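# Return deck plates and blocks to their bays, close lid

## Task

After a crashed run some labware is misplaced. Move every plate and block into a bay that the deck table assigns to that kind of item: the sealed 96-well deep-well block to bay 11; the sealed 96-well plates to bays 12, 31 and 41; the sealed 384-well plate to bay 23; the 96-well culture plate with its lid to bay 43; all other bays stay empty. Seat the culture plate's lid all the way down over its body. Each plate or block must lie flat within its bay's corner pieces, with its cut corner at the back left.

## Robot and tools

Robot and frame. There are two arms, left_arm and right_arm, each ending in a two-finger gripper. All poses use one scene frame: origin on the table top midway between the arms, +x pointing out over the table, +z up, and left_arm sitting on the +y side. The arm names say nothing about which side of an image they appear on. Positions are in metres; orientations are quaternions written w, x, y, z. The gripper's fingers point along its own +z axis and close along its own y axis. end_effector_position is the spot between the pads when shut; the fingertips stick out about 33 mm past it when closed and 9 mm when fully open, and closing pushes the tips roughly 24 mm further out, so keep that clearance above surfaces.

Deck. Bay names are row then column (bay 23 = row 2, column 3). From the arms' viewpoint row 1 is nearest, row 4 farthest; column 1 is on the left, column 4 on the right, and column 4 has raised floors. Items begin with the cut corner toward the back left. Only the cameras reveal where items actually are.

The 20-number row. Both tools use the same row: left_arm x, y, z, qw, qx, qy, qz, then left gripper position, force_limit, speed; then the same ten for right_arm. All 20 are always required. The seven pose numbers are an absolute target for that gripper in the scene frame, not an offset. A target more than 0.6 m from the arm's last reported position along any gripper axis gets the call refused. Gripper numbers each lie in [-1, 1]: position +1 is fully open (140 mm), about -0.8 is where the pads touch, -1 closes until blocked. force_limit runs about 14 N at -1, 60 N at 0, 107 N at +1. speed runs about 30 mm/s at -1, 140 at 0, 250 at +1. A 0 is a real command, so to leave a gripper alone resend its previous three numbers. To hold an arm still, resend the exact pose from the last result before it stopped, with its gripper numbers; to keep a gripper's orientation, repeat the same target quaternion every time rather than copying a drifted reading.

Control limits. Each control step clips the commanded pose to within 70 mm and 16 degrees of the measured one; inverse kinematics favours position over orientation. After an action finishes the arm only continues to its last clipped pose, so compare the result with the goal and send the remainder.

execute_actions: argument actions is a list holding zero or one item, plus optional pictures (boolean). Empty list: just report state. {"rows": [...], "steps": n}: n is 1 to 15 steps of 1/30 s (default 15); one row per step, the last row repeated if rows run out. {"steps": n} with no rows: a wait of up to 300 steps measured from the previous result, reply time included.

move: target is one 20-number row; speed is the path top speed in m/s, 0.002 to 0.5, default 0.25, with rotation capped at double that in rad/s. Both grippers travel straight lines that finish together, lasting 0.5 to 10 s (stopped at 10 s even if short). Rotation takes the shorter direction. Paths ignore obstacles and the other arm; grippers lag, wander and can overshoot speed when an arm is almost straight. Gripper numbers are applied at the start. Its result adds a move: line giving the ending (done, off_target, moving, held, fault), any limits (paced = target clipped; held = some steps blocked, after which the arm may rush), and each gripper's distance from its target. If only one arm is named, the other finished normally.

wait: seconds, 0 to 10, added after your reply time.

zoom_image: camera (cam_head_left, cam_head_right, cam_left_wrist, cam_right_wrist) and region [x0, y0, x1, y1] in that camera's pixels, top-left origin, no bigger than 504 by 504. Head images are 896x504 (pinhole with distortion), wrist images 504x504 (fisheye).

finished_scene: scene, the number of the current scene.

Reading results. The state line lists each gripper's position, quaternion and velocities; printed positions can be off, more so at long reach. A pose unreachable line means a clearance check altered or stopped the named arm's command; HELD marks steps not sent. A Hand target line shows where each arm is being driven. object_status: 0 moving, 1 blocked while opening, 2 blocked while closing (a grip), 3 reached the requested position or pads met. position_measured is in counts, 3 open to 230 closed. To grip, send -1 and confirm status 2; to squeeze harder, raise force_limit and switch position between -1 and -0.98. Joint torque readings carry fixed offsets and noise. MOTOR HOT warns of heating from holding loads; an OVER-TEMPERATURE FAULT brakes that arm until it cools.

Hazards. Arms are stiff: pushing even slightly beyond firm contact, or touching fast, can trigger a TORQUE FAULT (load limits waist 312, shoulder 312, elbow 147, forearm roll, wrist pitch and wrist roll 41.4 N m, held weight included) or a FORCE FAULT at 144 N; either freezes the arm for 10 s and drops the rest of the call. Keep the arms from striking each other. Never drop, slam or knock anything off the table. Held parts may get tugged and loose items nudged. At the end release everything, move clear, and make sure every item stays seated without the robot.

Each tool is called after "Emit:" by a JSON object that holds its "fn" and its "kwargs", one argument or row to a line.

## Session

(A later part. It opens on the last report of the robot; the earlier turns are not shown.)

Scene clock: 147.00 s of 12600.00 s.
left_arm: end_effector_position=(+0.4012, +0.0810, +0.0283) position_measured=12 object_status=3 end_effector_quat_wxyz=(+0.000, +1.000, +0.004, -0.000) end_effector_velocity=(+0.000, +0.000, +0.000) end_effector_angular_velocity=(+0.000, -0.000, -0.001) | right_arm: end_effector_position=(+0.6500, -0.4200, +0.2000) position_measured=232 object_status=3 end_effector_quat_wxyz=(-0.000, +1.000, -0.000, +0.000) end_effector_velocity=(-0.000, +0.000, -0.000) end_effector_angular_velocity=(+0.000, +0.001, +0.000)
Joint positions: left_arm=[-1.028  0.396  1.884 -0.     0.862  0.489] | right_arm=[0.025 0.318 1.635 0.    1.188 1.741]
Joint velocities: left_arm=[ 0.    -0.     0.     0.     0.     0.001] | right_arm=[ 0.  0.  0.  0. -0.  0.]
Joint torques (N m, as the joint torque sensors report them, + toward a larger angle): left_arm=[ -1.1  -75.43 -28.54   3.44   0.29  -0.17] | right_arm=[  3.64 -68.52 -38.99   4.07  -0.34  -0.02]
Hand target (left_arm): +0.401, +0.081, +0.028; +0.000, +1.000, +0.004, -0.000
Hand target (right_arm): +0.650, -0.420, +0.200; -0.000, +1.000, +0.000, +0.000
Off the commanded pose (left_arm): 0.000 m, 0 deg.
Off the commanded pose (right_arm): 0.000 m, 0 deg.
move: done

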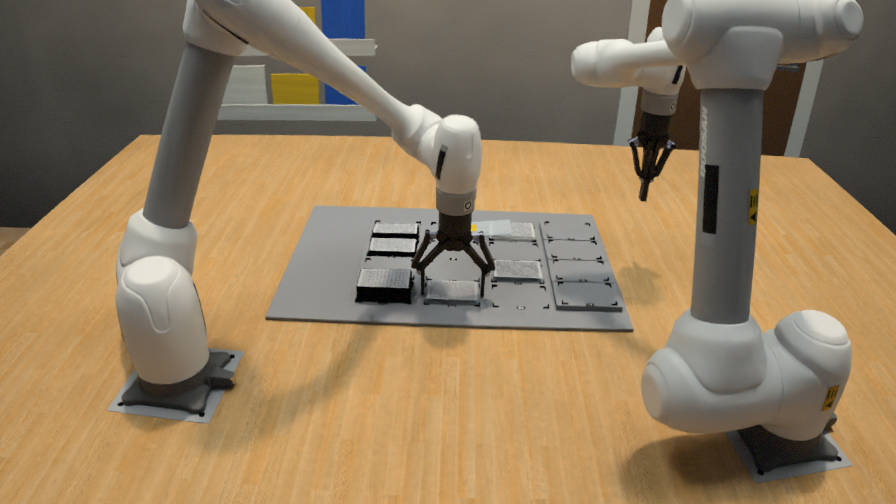

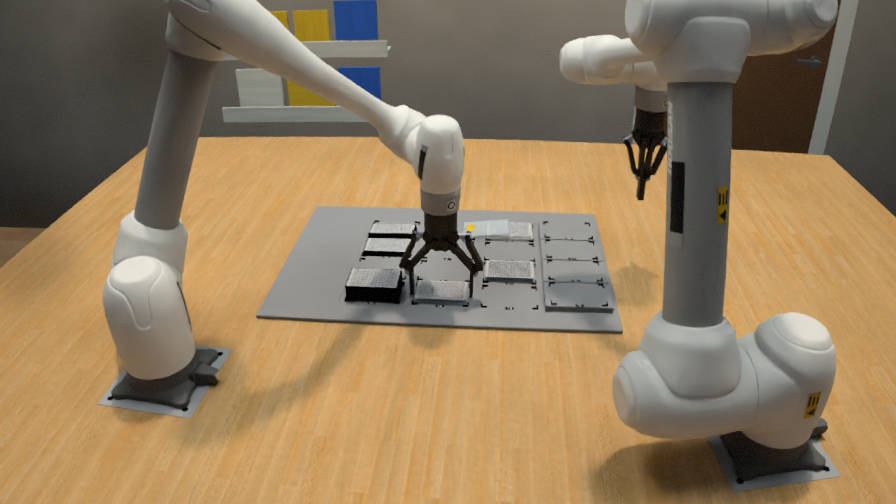

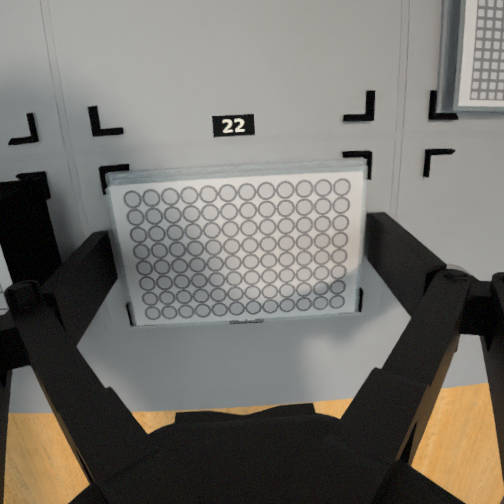

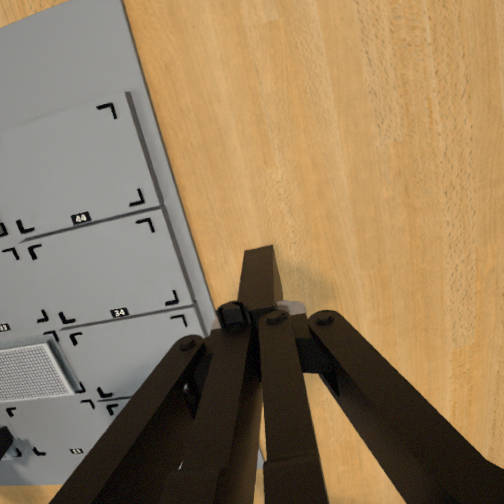

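Emit:
{"fn": "move", "kwargs": {
  "target": [0.4012,0.081,0.08,0,1,0,0,0.93,-0.3,-1,0.65,-0.42,0.2,0,1,0,0,-1,-0.6,-0.6],
  "speed": 0.15
}}

Emit:
{"fn": "move", "kwargs": {
  "target": [0.695,0.245,0.065,0,1,0,0,1,-0.3,-1,0.65,-0.42,0.2,0,1,0,0,-1,-0.6,-0.6]
}}

Emit:
{"fn": "zoom_image", "kwargs": {
  "camera": "cam_head_left",
  "region": [350,200,550,320]
}}

Scene clock: 156.37 s of 12600.00 s.
left_arm: end_effector_position=(+0.4012, +0.0811, +0.0799) position_measured=12 object_status=3 end_effector_quat_wxyz=(-0.000, +1.000, +0.000, +0.000) end_effector_velocity=(-0.000, -0.000, +0.001) end_effector_angular_velocity=(+0.000, -0.000, -0.001) | right_arm: end_effector_position=(+0.6500, -0.4200, +0.2000) position_measured=232 object_status=3 end_effector_quat_wxyz=(-0.000, +1.000, -0.000, +0.000) end_effector_velocity=(+0.000, -0.001, -0.001) end_effector_angular_velocity=(+0.000, +0.001, -0.001)
Joint positions: left_arm=[-1.028  0.342  1.848  0.     0.952  0.497] | right_arm=[0.025 0.318 1.635 0.    1.188 1.741]
Joint velocities: left_arm=[-0.001 -0.001 -0.001  0.     0.002  0.   ] | right_arm=[-0.001  0.001  0.     0.     0.    -0.   ]
Joint torques (N m, as the joint torque sensors report them, + toward a larger angle): left_arm=[ -1.25 -72.43 -30.1    3.69   0.13  -0.34] | right_arm=[  1.8  -68.31 -40.63   4.29   0.1   -0.14]
Hand target (left_arm): +0.401, +0.081, +0.080; -0.000, +1.000, +0.000, +0.000
Hand target (right_arm): +0.650, -0.420, +0.200; -0.000, +1.000, +0.000, +0.000
Off the commanded pose (left_arm): 0.000 m, 0 deg.
Off the commanded pose (right_arm): 0.000 m, 0 deg.
After step 90, 5.57 s passed at rest.
move: done

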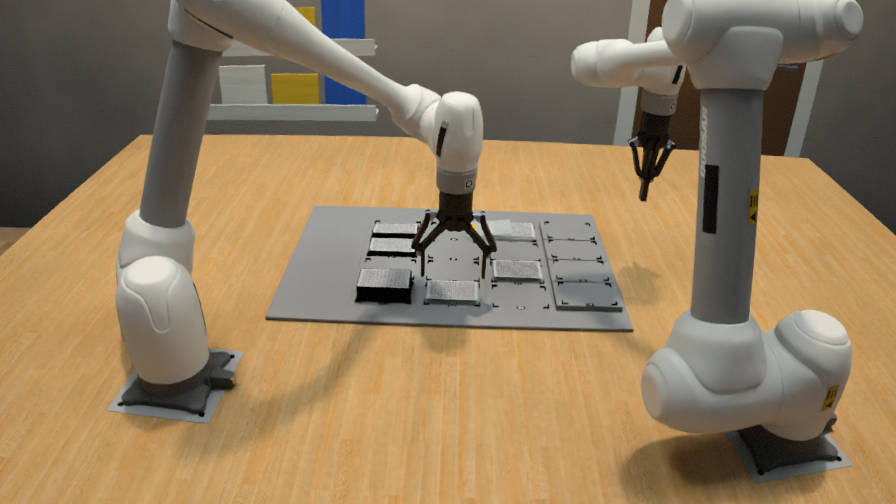

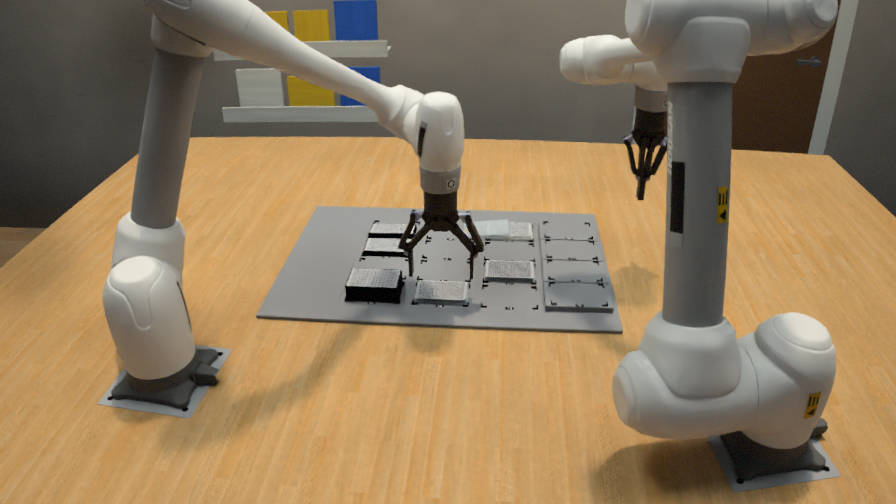

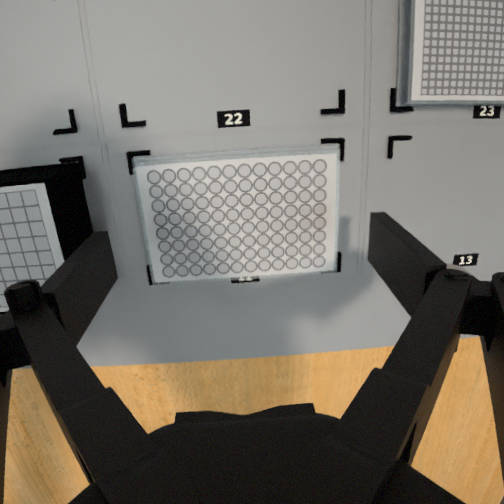

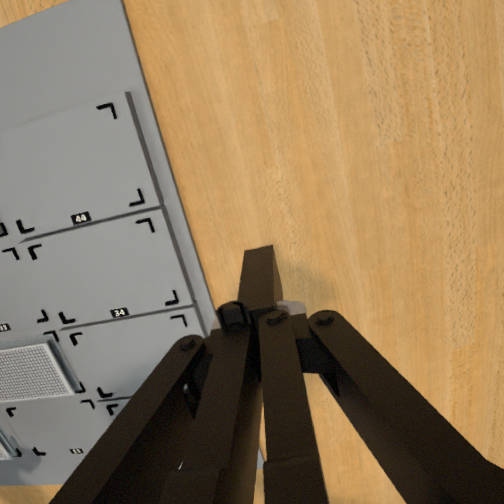

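Scene clock: 158.17 s of 12600.00 s.
left_arm: end_effector_position=(+0.6951, +0.2452, +0.0651) position_measured=3 object_status=3 end_effector_quat_wxyz=(-0.001, +1.000, -0.000, +0.000) end_effector_velocity=(+0.001, +0.001, +0.000) end_effector_angular_velocity=(+0.002, +0.001, -0.001) | right_arm: end_effector_position=(+0.6500, -0.4200, +0.2000) position_measured=232 object_status=3 end_effector_quat_wxyz=(-0.000, +1.000, -0.000, +0.000) end_effector_velocity=(-0.000, +0.001, -0.001) end_effector_angular_velocity=(+0.001, +0.001, +0.001)
Joint positions: left_arm=[-0.561  0.481  1.666  0.002  0.995  0.963] | right_arm=[0.025 0.318 1.635 0.    1.188 1.741]
Joint velocities: left_arm=[ 0.002  0.001 -0.002  0.001  0.002  0.002] | right_arm=[ 0.001  0.001  0.     0.001 -0.    -0.   ]
Joint torques (N m, as the joint torque sensors report them, + toward a larger angle): left_arm=[ -1.61 -87.99 -31.45   3.75   0.25  -0.3 ] | right_arm=[  2.24 -73.4  -40.35   4.58   0.42  -0.92]
Hand target (left_arm): +0.695, +0.245, +0.065; -0.001, +1.000, +0.000, +0.000
Hand target (right_arm): +0.650, -0.420, +0.200; -0.000, +1.000, +0.000, +0.000
Off the commanded pose (left_arm): 0.000 m, 0 deg.
Off the commanded pose (right_arm): 0.000 m, 0 deg.
move: done

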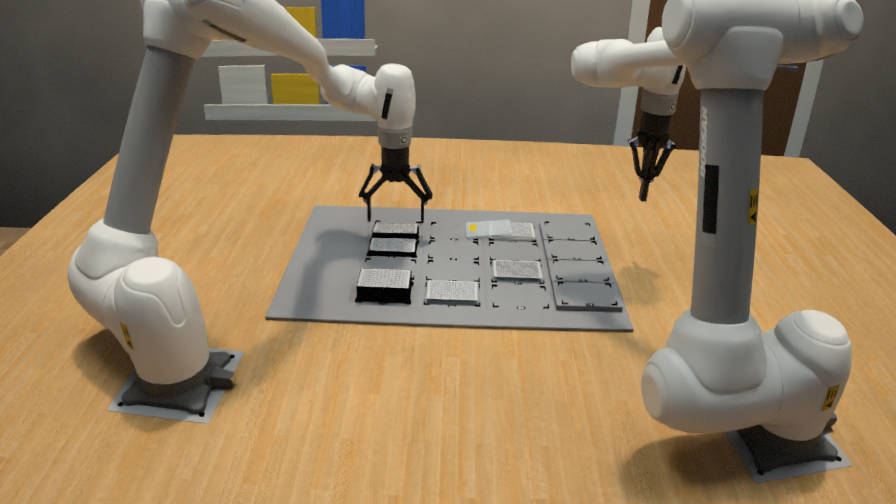

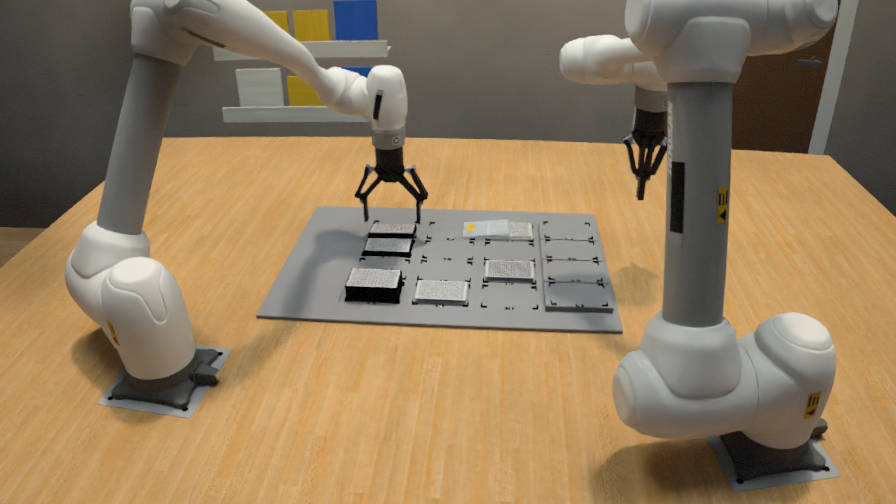

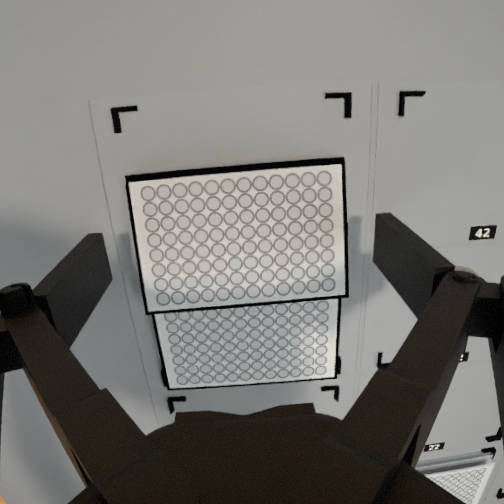

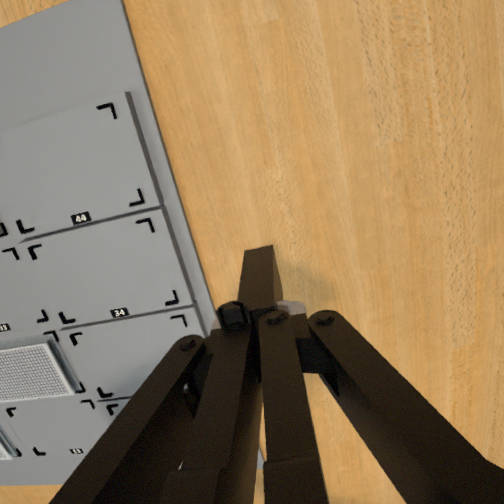

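Region (350, 200, 550, 320) of cam_head_left's 896x504 image, scaled by 2.520, with more detail than that image has; it fills the top 302 rows of this view, and the rest is white.

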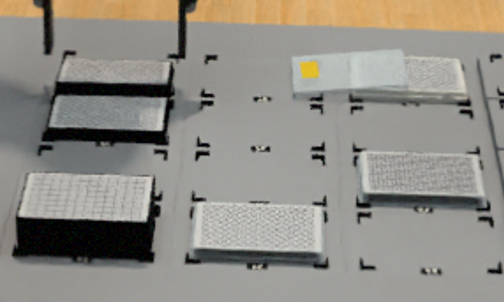

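Emit:
{"fn": "move", "kwargs": {
  "target": [0.692,0.2435,0.036,0.001,0.995,0.013,-0.096,1,-0.3,-1,0.65,-0.42,0.2,0,1,0,0,-1,-0.6,-0.6],
  "speed": 0.08
}}

Scene clock: 165.70 s of 12600.00 s.
left_arm: end_effector_position=(+0.6920, +0.2436, +0.0359) position_measured=3 object_status=3 end_effector_quat_wxyz=(+0.001, +0.995, +0.013, -0.096) end_effector_velocity=(-0.000, -0.000, -0.001) end_effector_angular_velocity=(+0.001, +0.006, +0.000) | right_arm: end_effector_position=(+0.6500, -0.4200, +0.2000) position_measured=232 object_status=3 end_effector_quat_wxyz=(-0.000, +1.000, -0.000, +0.000) end_effector_velocity=(+0.000, +0.000, -0.000) end_effector_angular_velocity=(+0.000, +0.000, +0.000)
Joint positions: left_arm=[-0.518  0.582  1.572 -0.116  1.15   1.037] | right_arm=[0.025 0.318 1.635 0.    1.188 1.741]
Joint velocities: left_arm=[ 0.     0.003 -0.003 -0.002  0.005  0.001] | right_arm=[ 0.     0.001 -0.     0.     0.     0.   ]
Joint torques (N m, as the joint torque sensors report them, + toward a larger angle): left_arm=[  0.34 -96.5  -32.13   3.54   0.41  -0.05] | right_arm=[  2.02 -69.26 -39.98   4.91  -0.22  -0.36]
Hand target (left_arm): +0.692, +0.244, +0.036; +0.001, +0.995, +0.013, -0.096
Hand target (right_arm): +0.650, -0.420, +0.200; -0.000, +1.000, +0.000, +0.000
Off the commanded pose (left_arm): 0.000 m, 0 deg.
Off the commanded pose (right_arm): 0.000 m, 0 deg.
After step 90, 3.03 s passed at rest.
move: done

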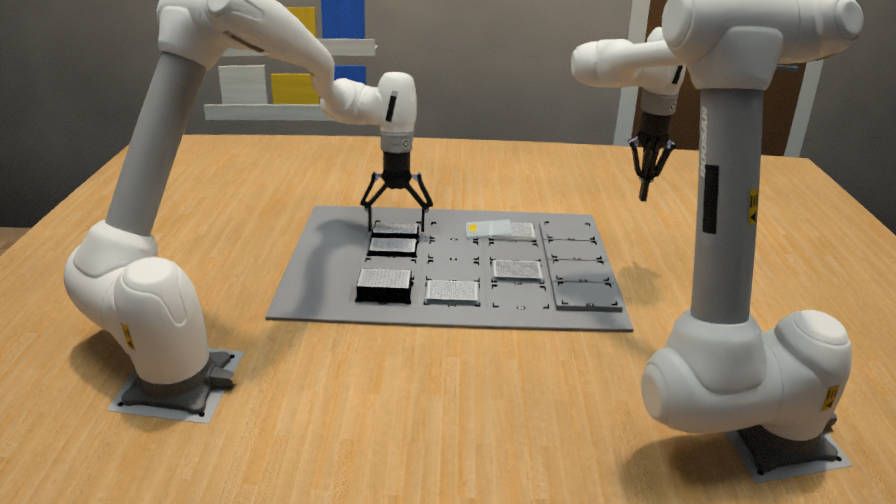

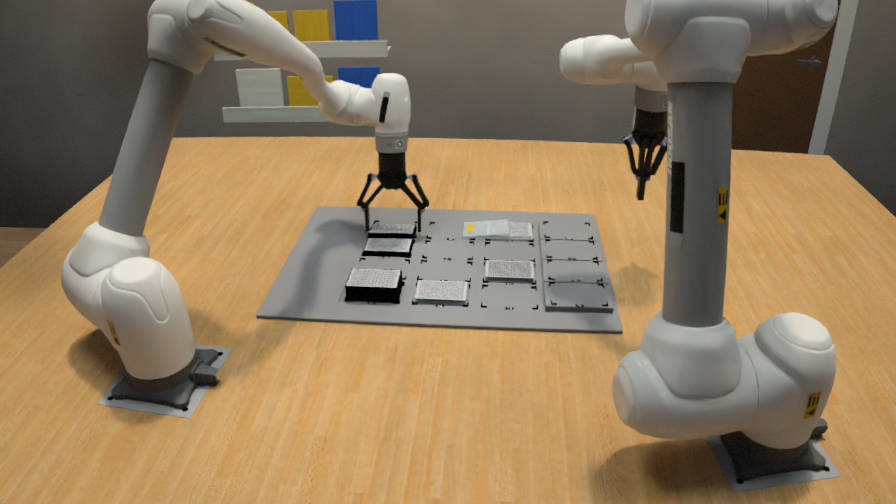

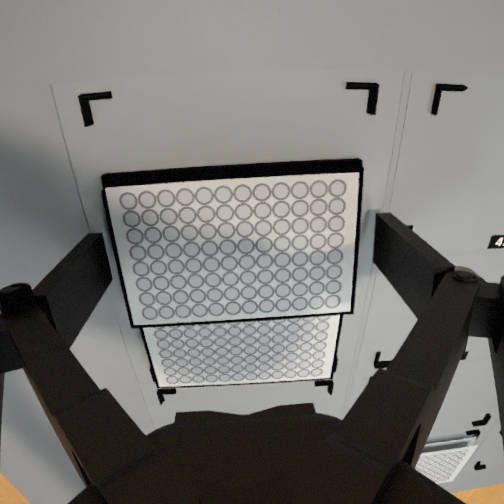

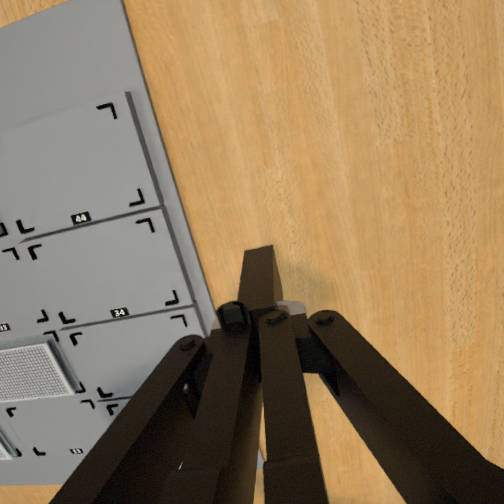

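Matches the earlier grasp view nicely.

Emit:
{"fn": "move", "kwargs": {
  "target": [0.692,0.2455,0.0365,0.001,0.995,0.013,-0.096,0.5,-0.3,-1,0.65,-0.42,0.2,0,1,0,0,-1,-0.6,-0.6]
}}

Emit:
{"fn": "move", "kwargs": {
  "target": [0.728,0.245,0.046,0,1,0.004,0,0.5,-0.3,-1,0.65,-0.42,0.2,0,1,0,0,-1,-0.6,-0.6],
  "speed": 0.08
}}

Scene clock: 170.63 s of 12600.00 s.
left_arm: end_effector_position=(+0.6920, +0.2454, +0.0367) position_measured=34 object_status=0 end_effector_quat_wxyz=(+0.001, +0.995, +0.013, -0.096) end_effector_velocity=(-0.000, +0.001, -0.000) end_effector_angular_velocity=(+0.001, -0.000, +0.001) | right_arm: end_effector_position=(+0.6500, -0.4200, +0.2000) position_measured=232 object_status=3 end_effector_quat_wxyz=(-0.000, +1.000, -0.000, +0.000) end_effector_velocity=(+0.000, -0.001, -0.001) end_effector_angular_velocity=(-0.000, +0.001, -0.001)
Joint positions: left_arm=[-0.516  0.581  1.573 -0.116  1.151  1.039] | right_arm=[0.025 0.318 1.635 0.    1.188 1.741]
Joint velocities: left_arm=[ 0.    -0.     0.001  0.001 -0.001 -0.001] | right_arm=[-0.001  0.001  0.    -0.     0.     0.   ]
Joint torques (N m, as the joint torque sensors report them, + toward a larger angle): left_arm=[ -1.25 -74.21 -17.07   3.98  -0.1   -0.21] | right_arm=[  2.11 -71.74 -40.5    4.24   0.12   0.05]
Hand target (left_arm): +0.692, +0.246, +0.036; +0.001, +0.995, +0.013, -0.096
Hand target (right_arm): +0.650, -0.420, +0.200; -0.000, +1.000, +0.000, +0.000
Off the commanded pose (left_arm): 0.000 m, 0 deg.
Off the commanded pose (right_arm): 0.000 m, 0 deg.
After step 90, 1.10 s passed at rest.
move: done

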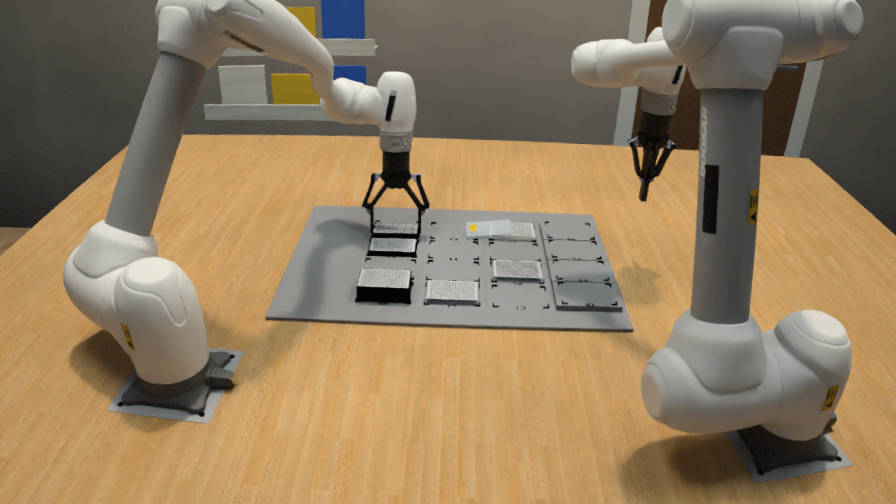

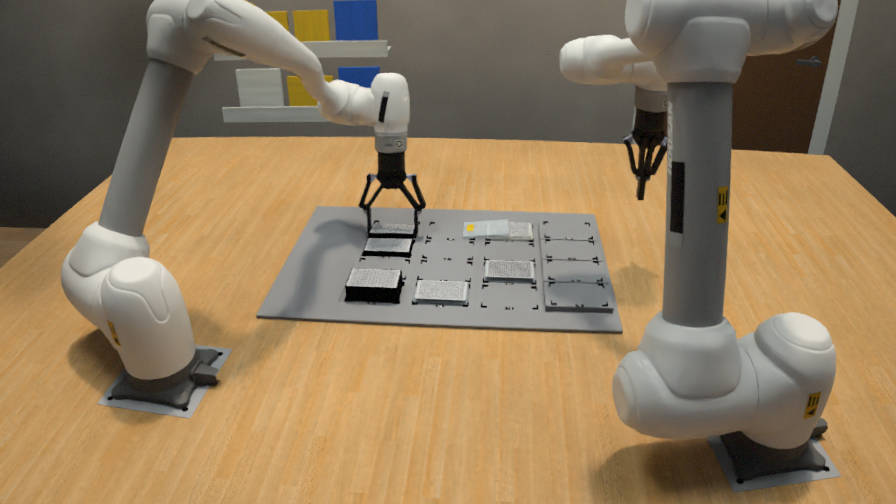

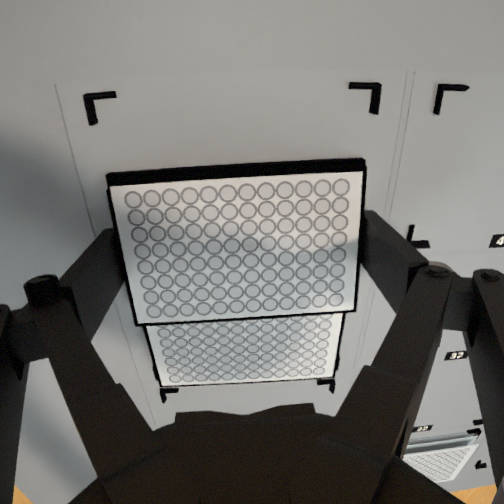

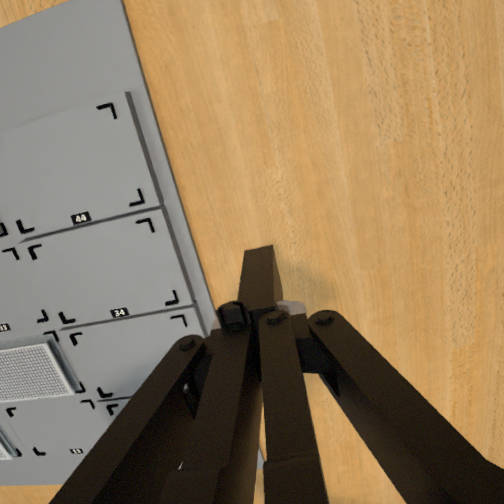

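Scene clock: 172.13 s of 12600.00 s.
left_arm: end_effector_position=(+0.7279, +0.2449, +0.0461) position_measured=35 object_status=2 end_effector_quat_wxyz=(+0.000, +1.000, +0.004, -0.000) end_effector_velocity=(+0.001, -0.000, +0.001) end_effector_angular_velocity=(-0.001, -0.004, +0.001) | right_arm: end_effector_position=(+0.6500, -0.4200, +0.2000) position_measured=232 object_status=3 end_effector_quat_wxyz=(-0.000, +1.000, -0.000, +0.000) end_effector_velocity=(+0.000, -0.000, +0.000) end_effector_angular_velocity=(-0.001, -0.000, +0.001)
Joint positions: left_arm=[-0.537  0.536  1.616 -0.     0.99   0.98 ] | right_arm=[0.025 0.318 1.635 0.    1.188 1.741]
Joint velocities: left_arm=[-0.001 -0.001  0.001  0.002 -0.004 -0.003] | right_arm=[ 0.    -0.     0.    -0.001  0.    -0.   ]
Joint torques (N m, as the joint torque sensors report them, + toward a larger angle): left_arm=[ -0.32 -93.24 -31.55   3.78   0.62  -0.47] | right_arm=[  1.89 -70.52 -39.71   4.23   0.21  -0.1 ]
Hand target (left_arm): +0.728, +0.245, +0.046; +0.000, +1.000, +0.004, -0.000
Hand target (right_arm): +0.650, -0.420, +0.200; -0.000, +1.000, +0.000, +0.000
Off the commanded pose (left_arm): 0.000 m, 0 deg.
Off the commanded pose (right_arm): 0.000 m, 0 deg.
move: done

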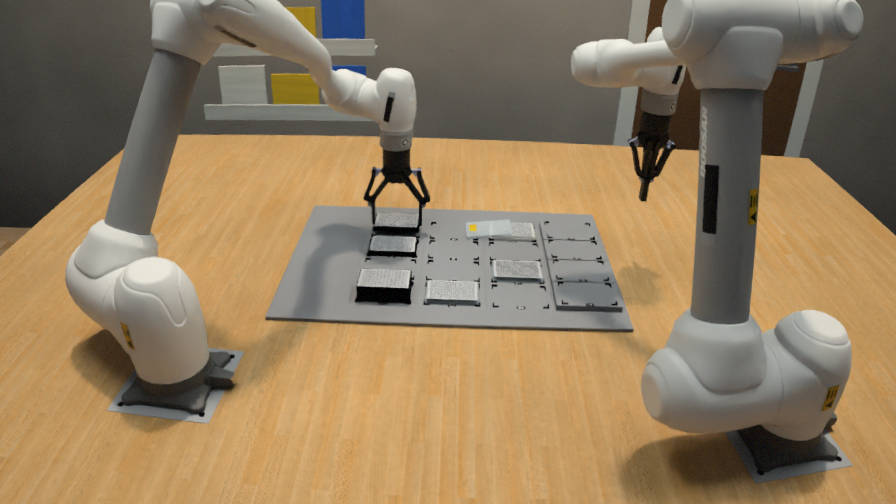

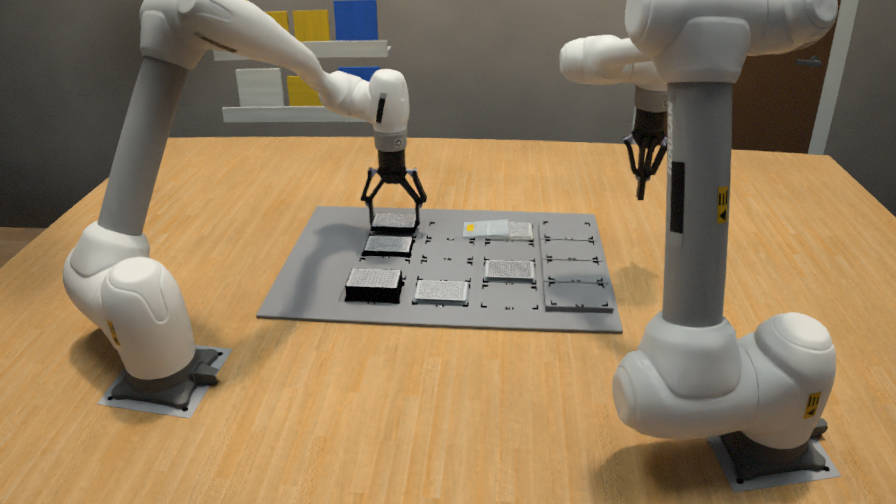

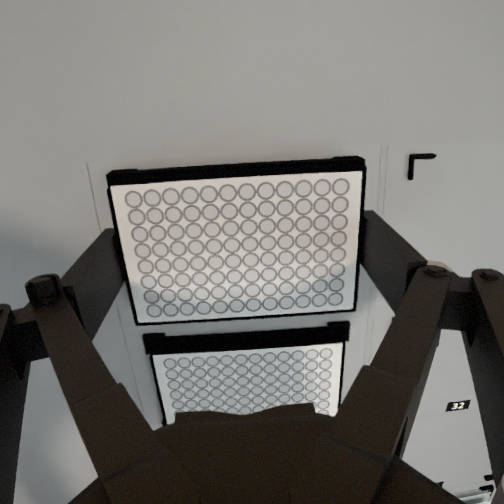

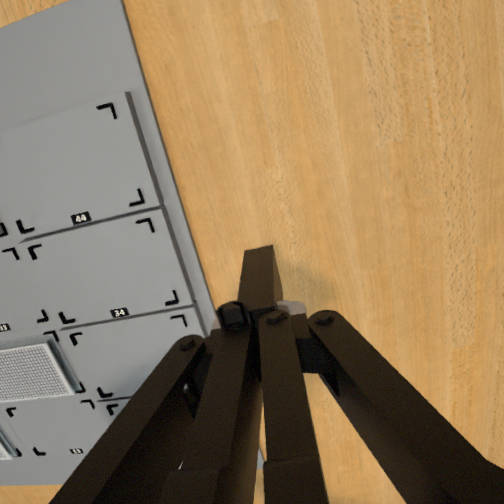

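Emit:
{"fn": "move", "kwargs": {
  "target": [0.7225,0.2455,0.034,0,1,0.004,0,0.5,-0.3,-1,0.65,-0.42,0.2,0,1,0,0,-1,-0.6,-0.6],
  "speed": 0.03
}}

Emit:
{"fn": "zoom_image", "kwargs": {
  "camera": "cam_left_wrist",
  "region": [80,130,400,350]
}}

Scene clock: 177.93 s of 12600.00 s.
left_arm: end_effector_position=(+0.7225, +0.2455, +0.0341) position_measured=35 object_status=2 end_effector_quat_wxyz=(+0.000, +1.000, +0.004, -0.000) end_effector_velocity=(-0.000, -0.000, -0.001) end_effector_angular_velocity=(+0.000, -0.001, -0.003) | right_arm: end_effector_position=(+0.6500, -0.4200, +0.2000) position_measured=232 object_status=3 end_effector_quat_wxyz=(-0.000, +1.000, -0.000, +0.000) end_effector_velocity=(-0.000, -0.000, +0.000) end_effector_angular_velocity=(+0.000, +0.000, -0.000)
Joint positions: left_arm=[-0.54   0.54   1.635 -0.     0.967  0.977] | right_arm=[0.025 0.318 1.635 0.    1.188 1.741]
Joint velocities: left_arm=[-0.001  0.001  0.002  0.001 -0.003  0.001] | right_arm=[-0.    -0.001  0.001  0.     0.     0.   ]
Joint torques (N m, as the joint torque sensors report them, + toward a larger angle): left_arm=[ -1.18 -93.36 -31.28   3.73   0.33  -0.44] | right_arm=[  3.16 -68.65 -39.68   4.24  -0.3   -0.35]
Hand target (left_arm): +0.723, +0.245, +0.034; +0.000, +1.000, +0.004, -0.000
Hand target (right_arm): +0.650, -0.420, +0.200; -0.000, +1.000, +0.000, +0.000
Off the commanded pose (left_arm): 0.000 m, 0 deg.
Off the commanded pose (right_arm): 0.000 m, 0 deg.
After step 90, 2.07 s passed at rest.
move: done

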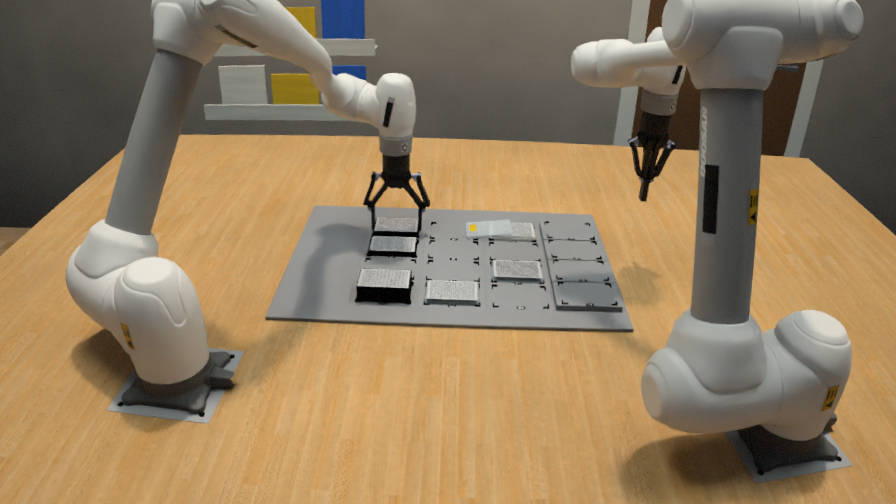

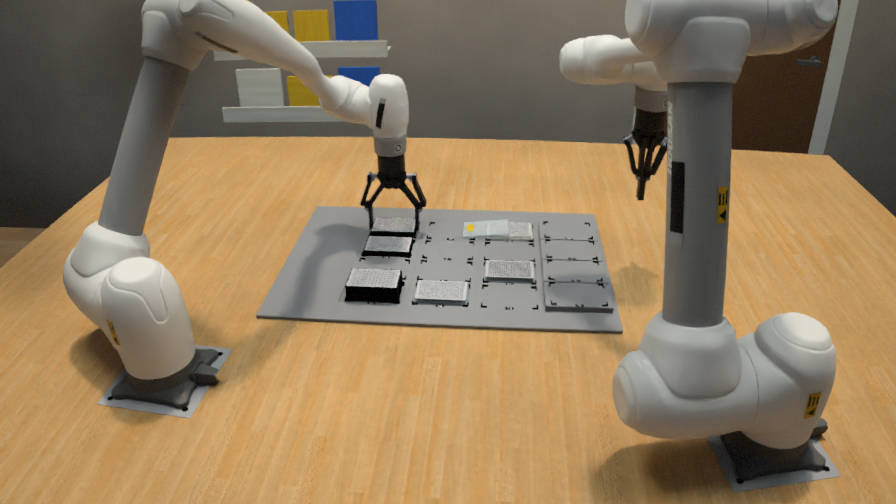

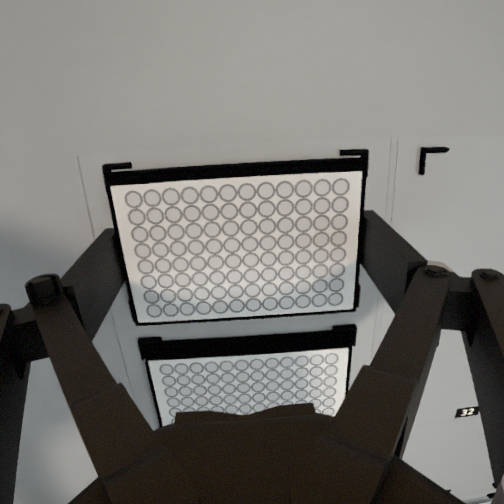

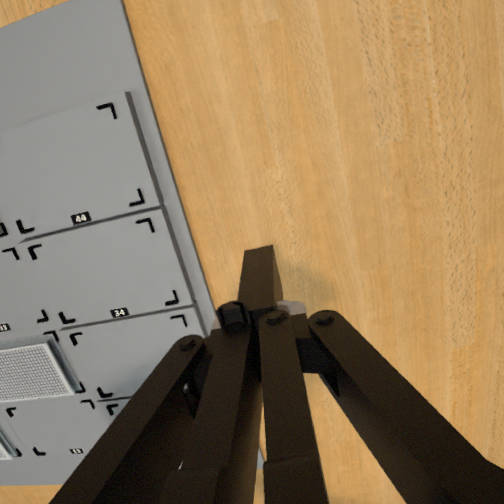

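Region (80, 130, 400, 350) of cam_left_wrist's 504x504 image, scaled by 1.575, with more detail than that image has; it fills the top 346 rows of this view, and the rest is white.

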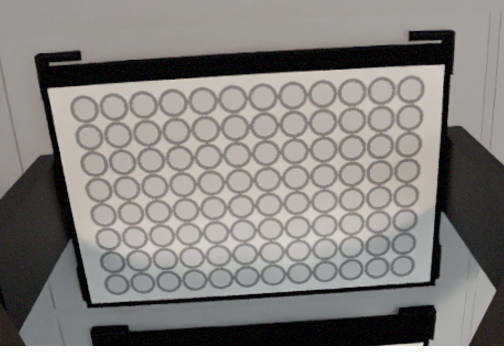

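Emit:
{"fn": "move", "kwargs": {
  "target": [0.7226,0.2455,0.0297,0,1,0.003,0,0.5,-0.3,-1,0.65,-0.42,0.2,0,1,0,0,-1,-0.6,-0.6],
  "speed": 0.01
}}

Emit:
{"fn": "move", "kwargs": {
  "target": [0.7226,0.2455,0.0297,0,1,0.003,0,1,-0.3,-1,0.65,-0.42,0.2,0,1,0,0,-1,-0.6,-0.6]
}}

Emit:
{"fn": "zoom_image", "kwargs": {
  "camera": "cam_left_wrist",
  "region": [80,130,400,350]
}}

Scene clock: 183.83 s of 12600.00 s.
left_arm: end_effector_position=(+0.7226, +0.2454, +0.0299) position_measured=35 object_status=2 end_effector_quat_wxyz=(+0.000, +1.000, +0.003, +0.000) end_effector_velocity=(-0.000, +0.000, -0.002) end_effector_angular_velocity=(+0.000, +0.000, -0.000) | right_arm: end_effector_position=(+0.6500, -0.4200, +0.2000) position_measured=232 object_status=3 end_effector_quat_wxyz=(-0.000, +1.000, -0.000, +0.000) end_effector_velocity=(-0.000, -0.000, +0.001) end_effector_angular_velocity=(-0.000, -0.002, +0.000)
Joint positions: left_arm=[-0.54   0.544  1.637 -0.     0.96   0.979] | right_arm=[0.025 0.318 1.635 0.    1.188 1.741]
Joint velocities: left_arm=[ 0.     0.002  0.001  0.    -0.003  0.   ] | right_arm=[-0.    -0.002  0.    -0.001 -0.    -0.   ]
Joint torques (N m, as the joint torque sensors report them, + toward a larger angle): left_arm=[ -1.81 -54.13 -14.     3.81  -2.15  -0.22] | right_arm=[  2.85 -71.15 -38.07   3.83  -0.51  -0.45]
Hand target (left_arm): +0.723, +0.245, +0.030; +0.000, +1.000, +0.003, -0.000
Hand target (right_arm): +0.650, -0.420, +0.200; -0.000, +1.000, +0.000, +0.000
Off the commanded pose (left_arm): 0.000 m, 0 deg.
Off the commanded pose (right_arm): 0.000 m, 0 deg.
After step 90, 2.20 s passed at rest.
move: done

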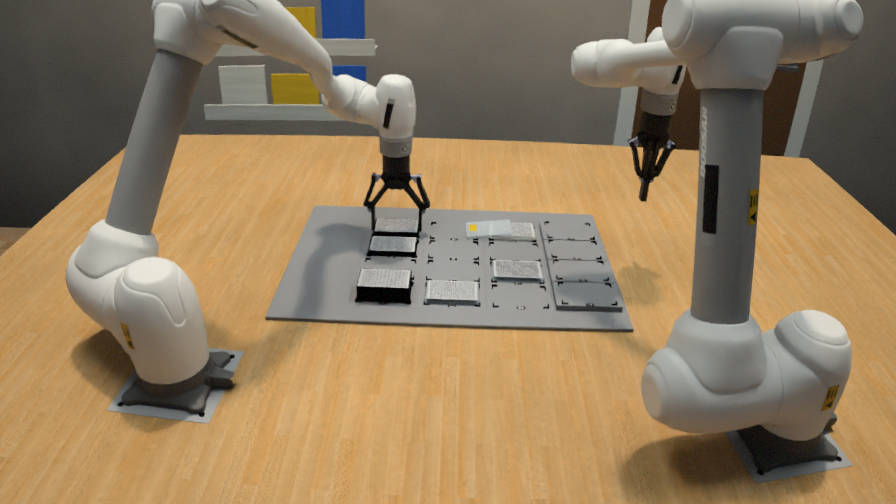

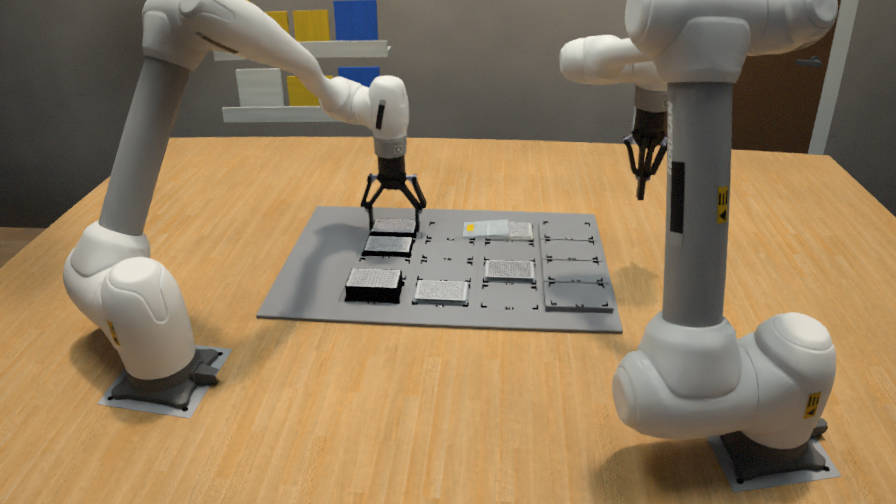

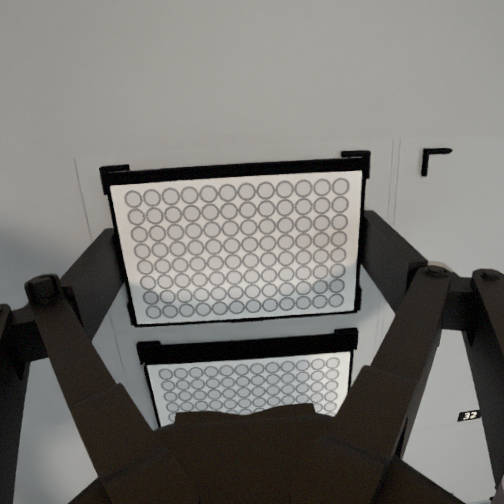

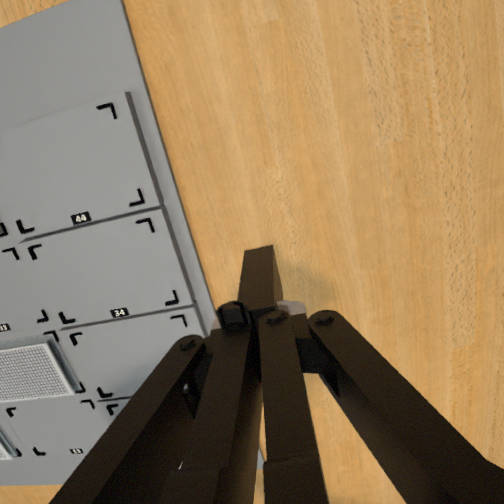

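Scene clock: 184.70 s of 12600.00 s.
left_arm: end_effector_position=(+0.7226, +0.2455, +0.0297) position_measured=3 object_status=0 end_effector_quat_wxyz=(-0.000, +1.000, +0.003, +0.000) end_effector_velocity=(+0.000, +0.001, +0.000) end_effector_angular_velocity=(+0.001, -0.000, +0.000) | right_arm: end_effector_position=(+0.6500, -0.4200, +0.2000) position_measured=232 object_status=3 end_effector_quat_wxyz=(-0.000, +1.000, -0.000, +0.000) end_effector_velocity=(+0.000, -0.001, +0.000) end_effector_angular_velocity=(-0.000, -0.001, -0.001)
Joint positions: left_arm=[-0.54   0.544  1.637  0.     0.96   0.979] | right_arm=[0.025 0.318 1.635 0.    1.188 1.741]
Joint velocities: left_arm=[ 0.001 -0.    -0.     0.001  0.     0.   ] | right_arm=[-0.001 -0.    -0.    -0.     0.    -0.   ]
Joint torques (N m, as the joint torque sensors report them, + toward a larger angle): left_arm=[ -1.98 -92.11 -30.87   3.65   0.22  -0.2 ] | right_arm=[ -0.91 -70.03 -39.27   4.3   -0.37  -0.32]
Hand target (left_arm): +0.723, +0.245, +0.030; +0.000, +1.000, +0.003, -0.000
Hand target (right_arm): +0.650, -0.420, +0.200; -0.000, +1.000, +0.000, +0.000
Off the commanded pose (left_arm): 0.000 m, 0 deg.
Off the commanded pose (right_arm): 0.000 m, 0 deg.
move: done

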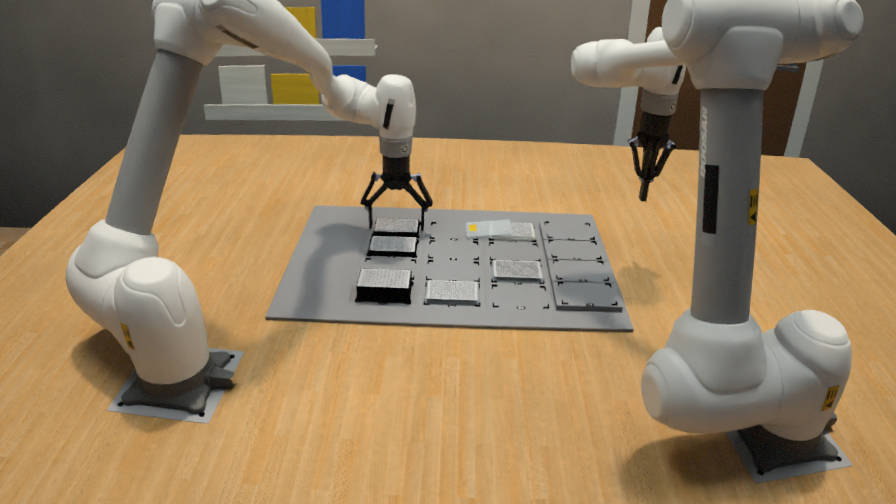

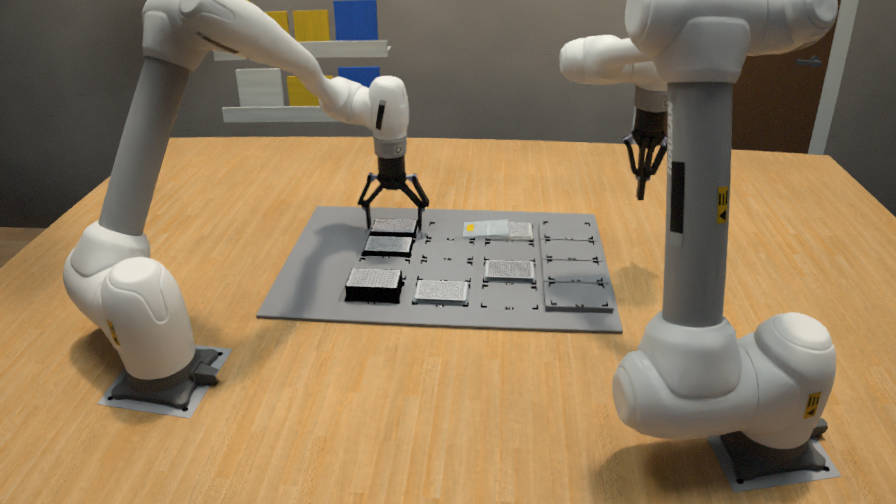

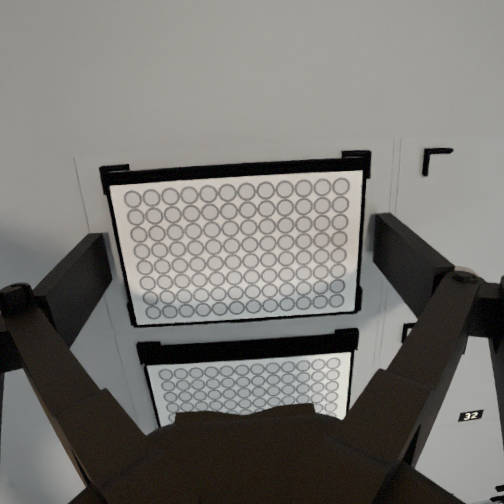

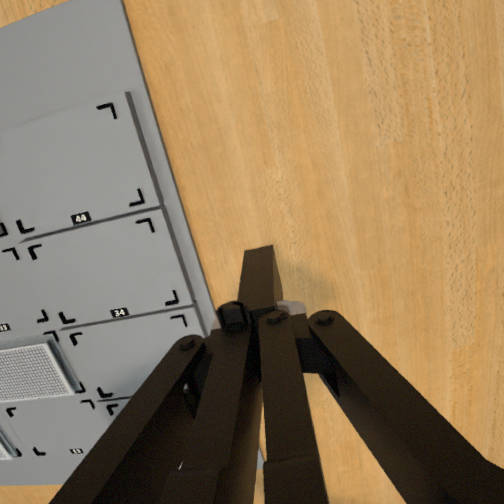

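Region (80, 130, 400, 350) of cam_left_wrist's 504x504 image, scaled by 1.575, with more detail than that image has; it fills the top 346 rows of this view, and the rest is white.

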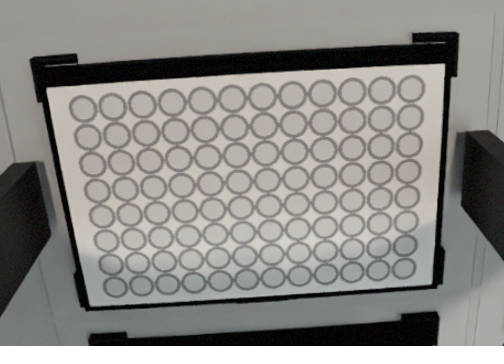

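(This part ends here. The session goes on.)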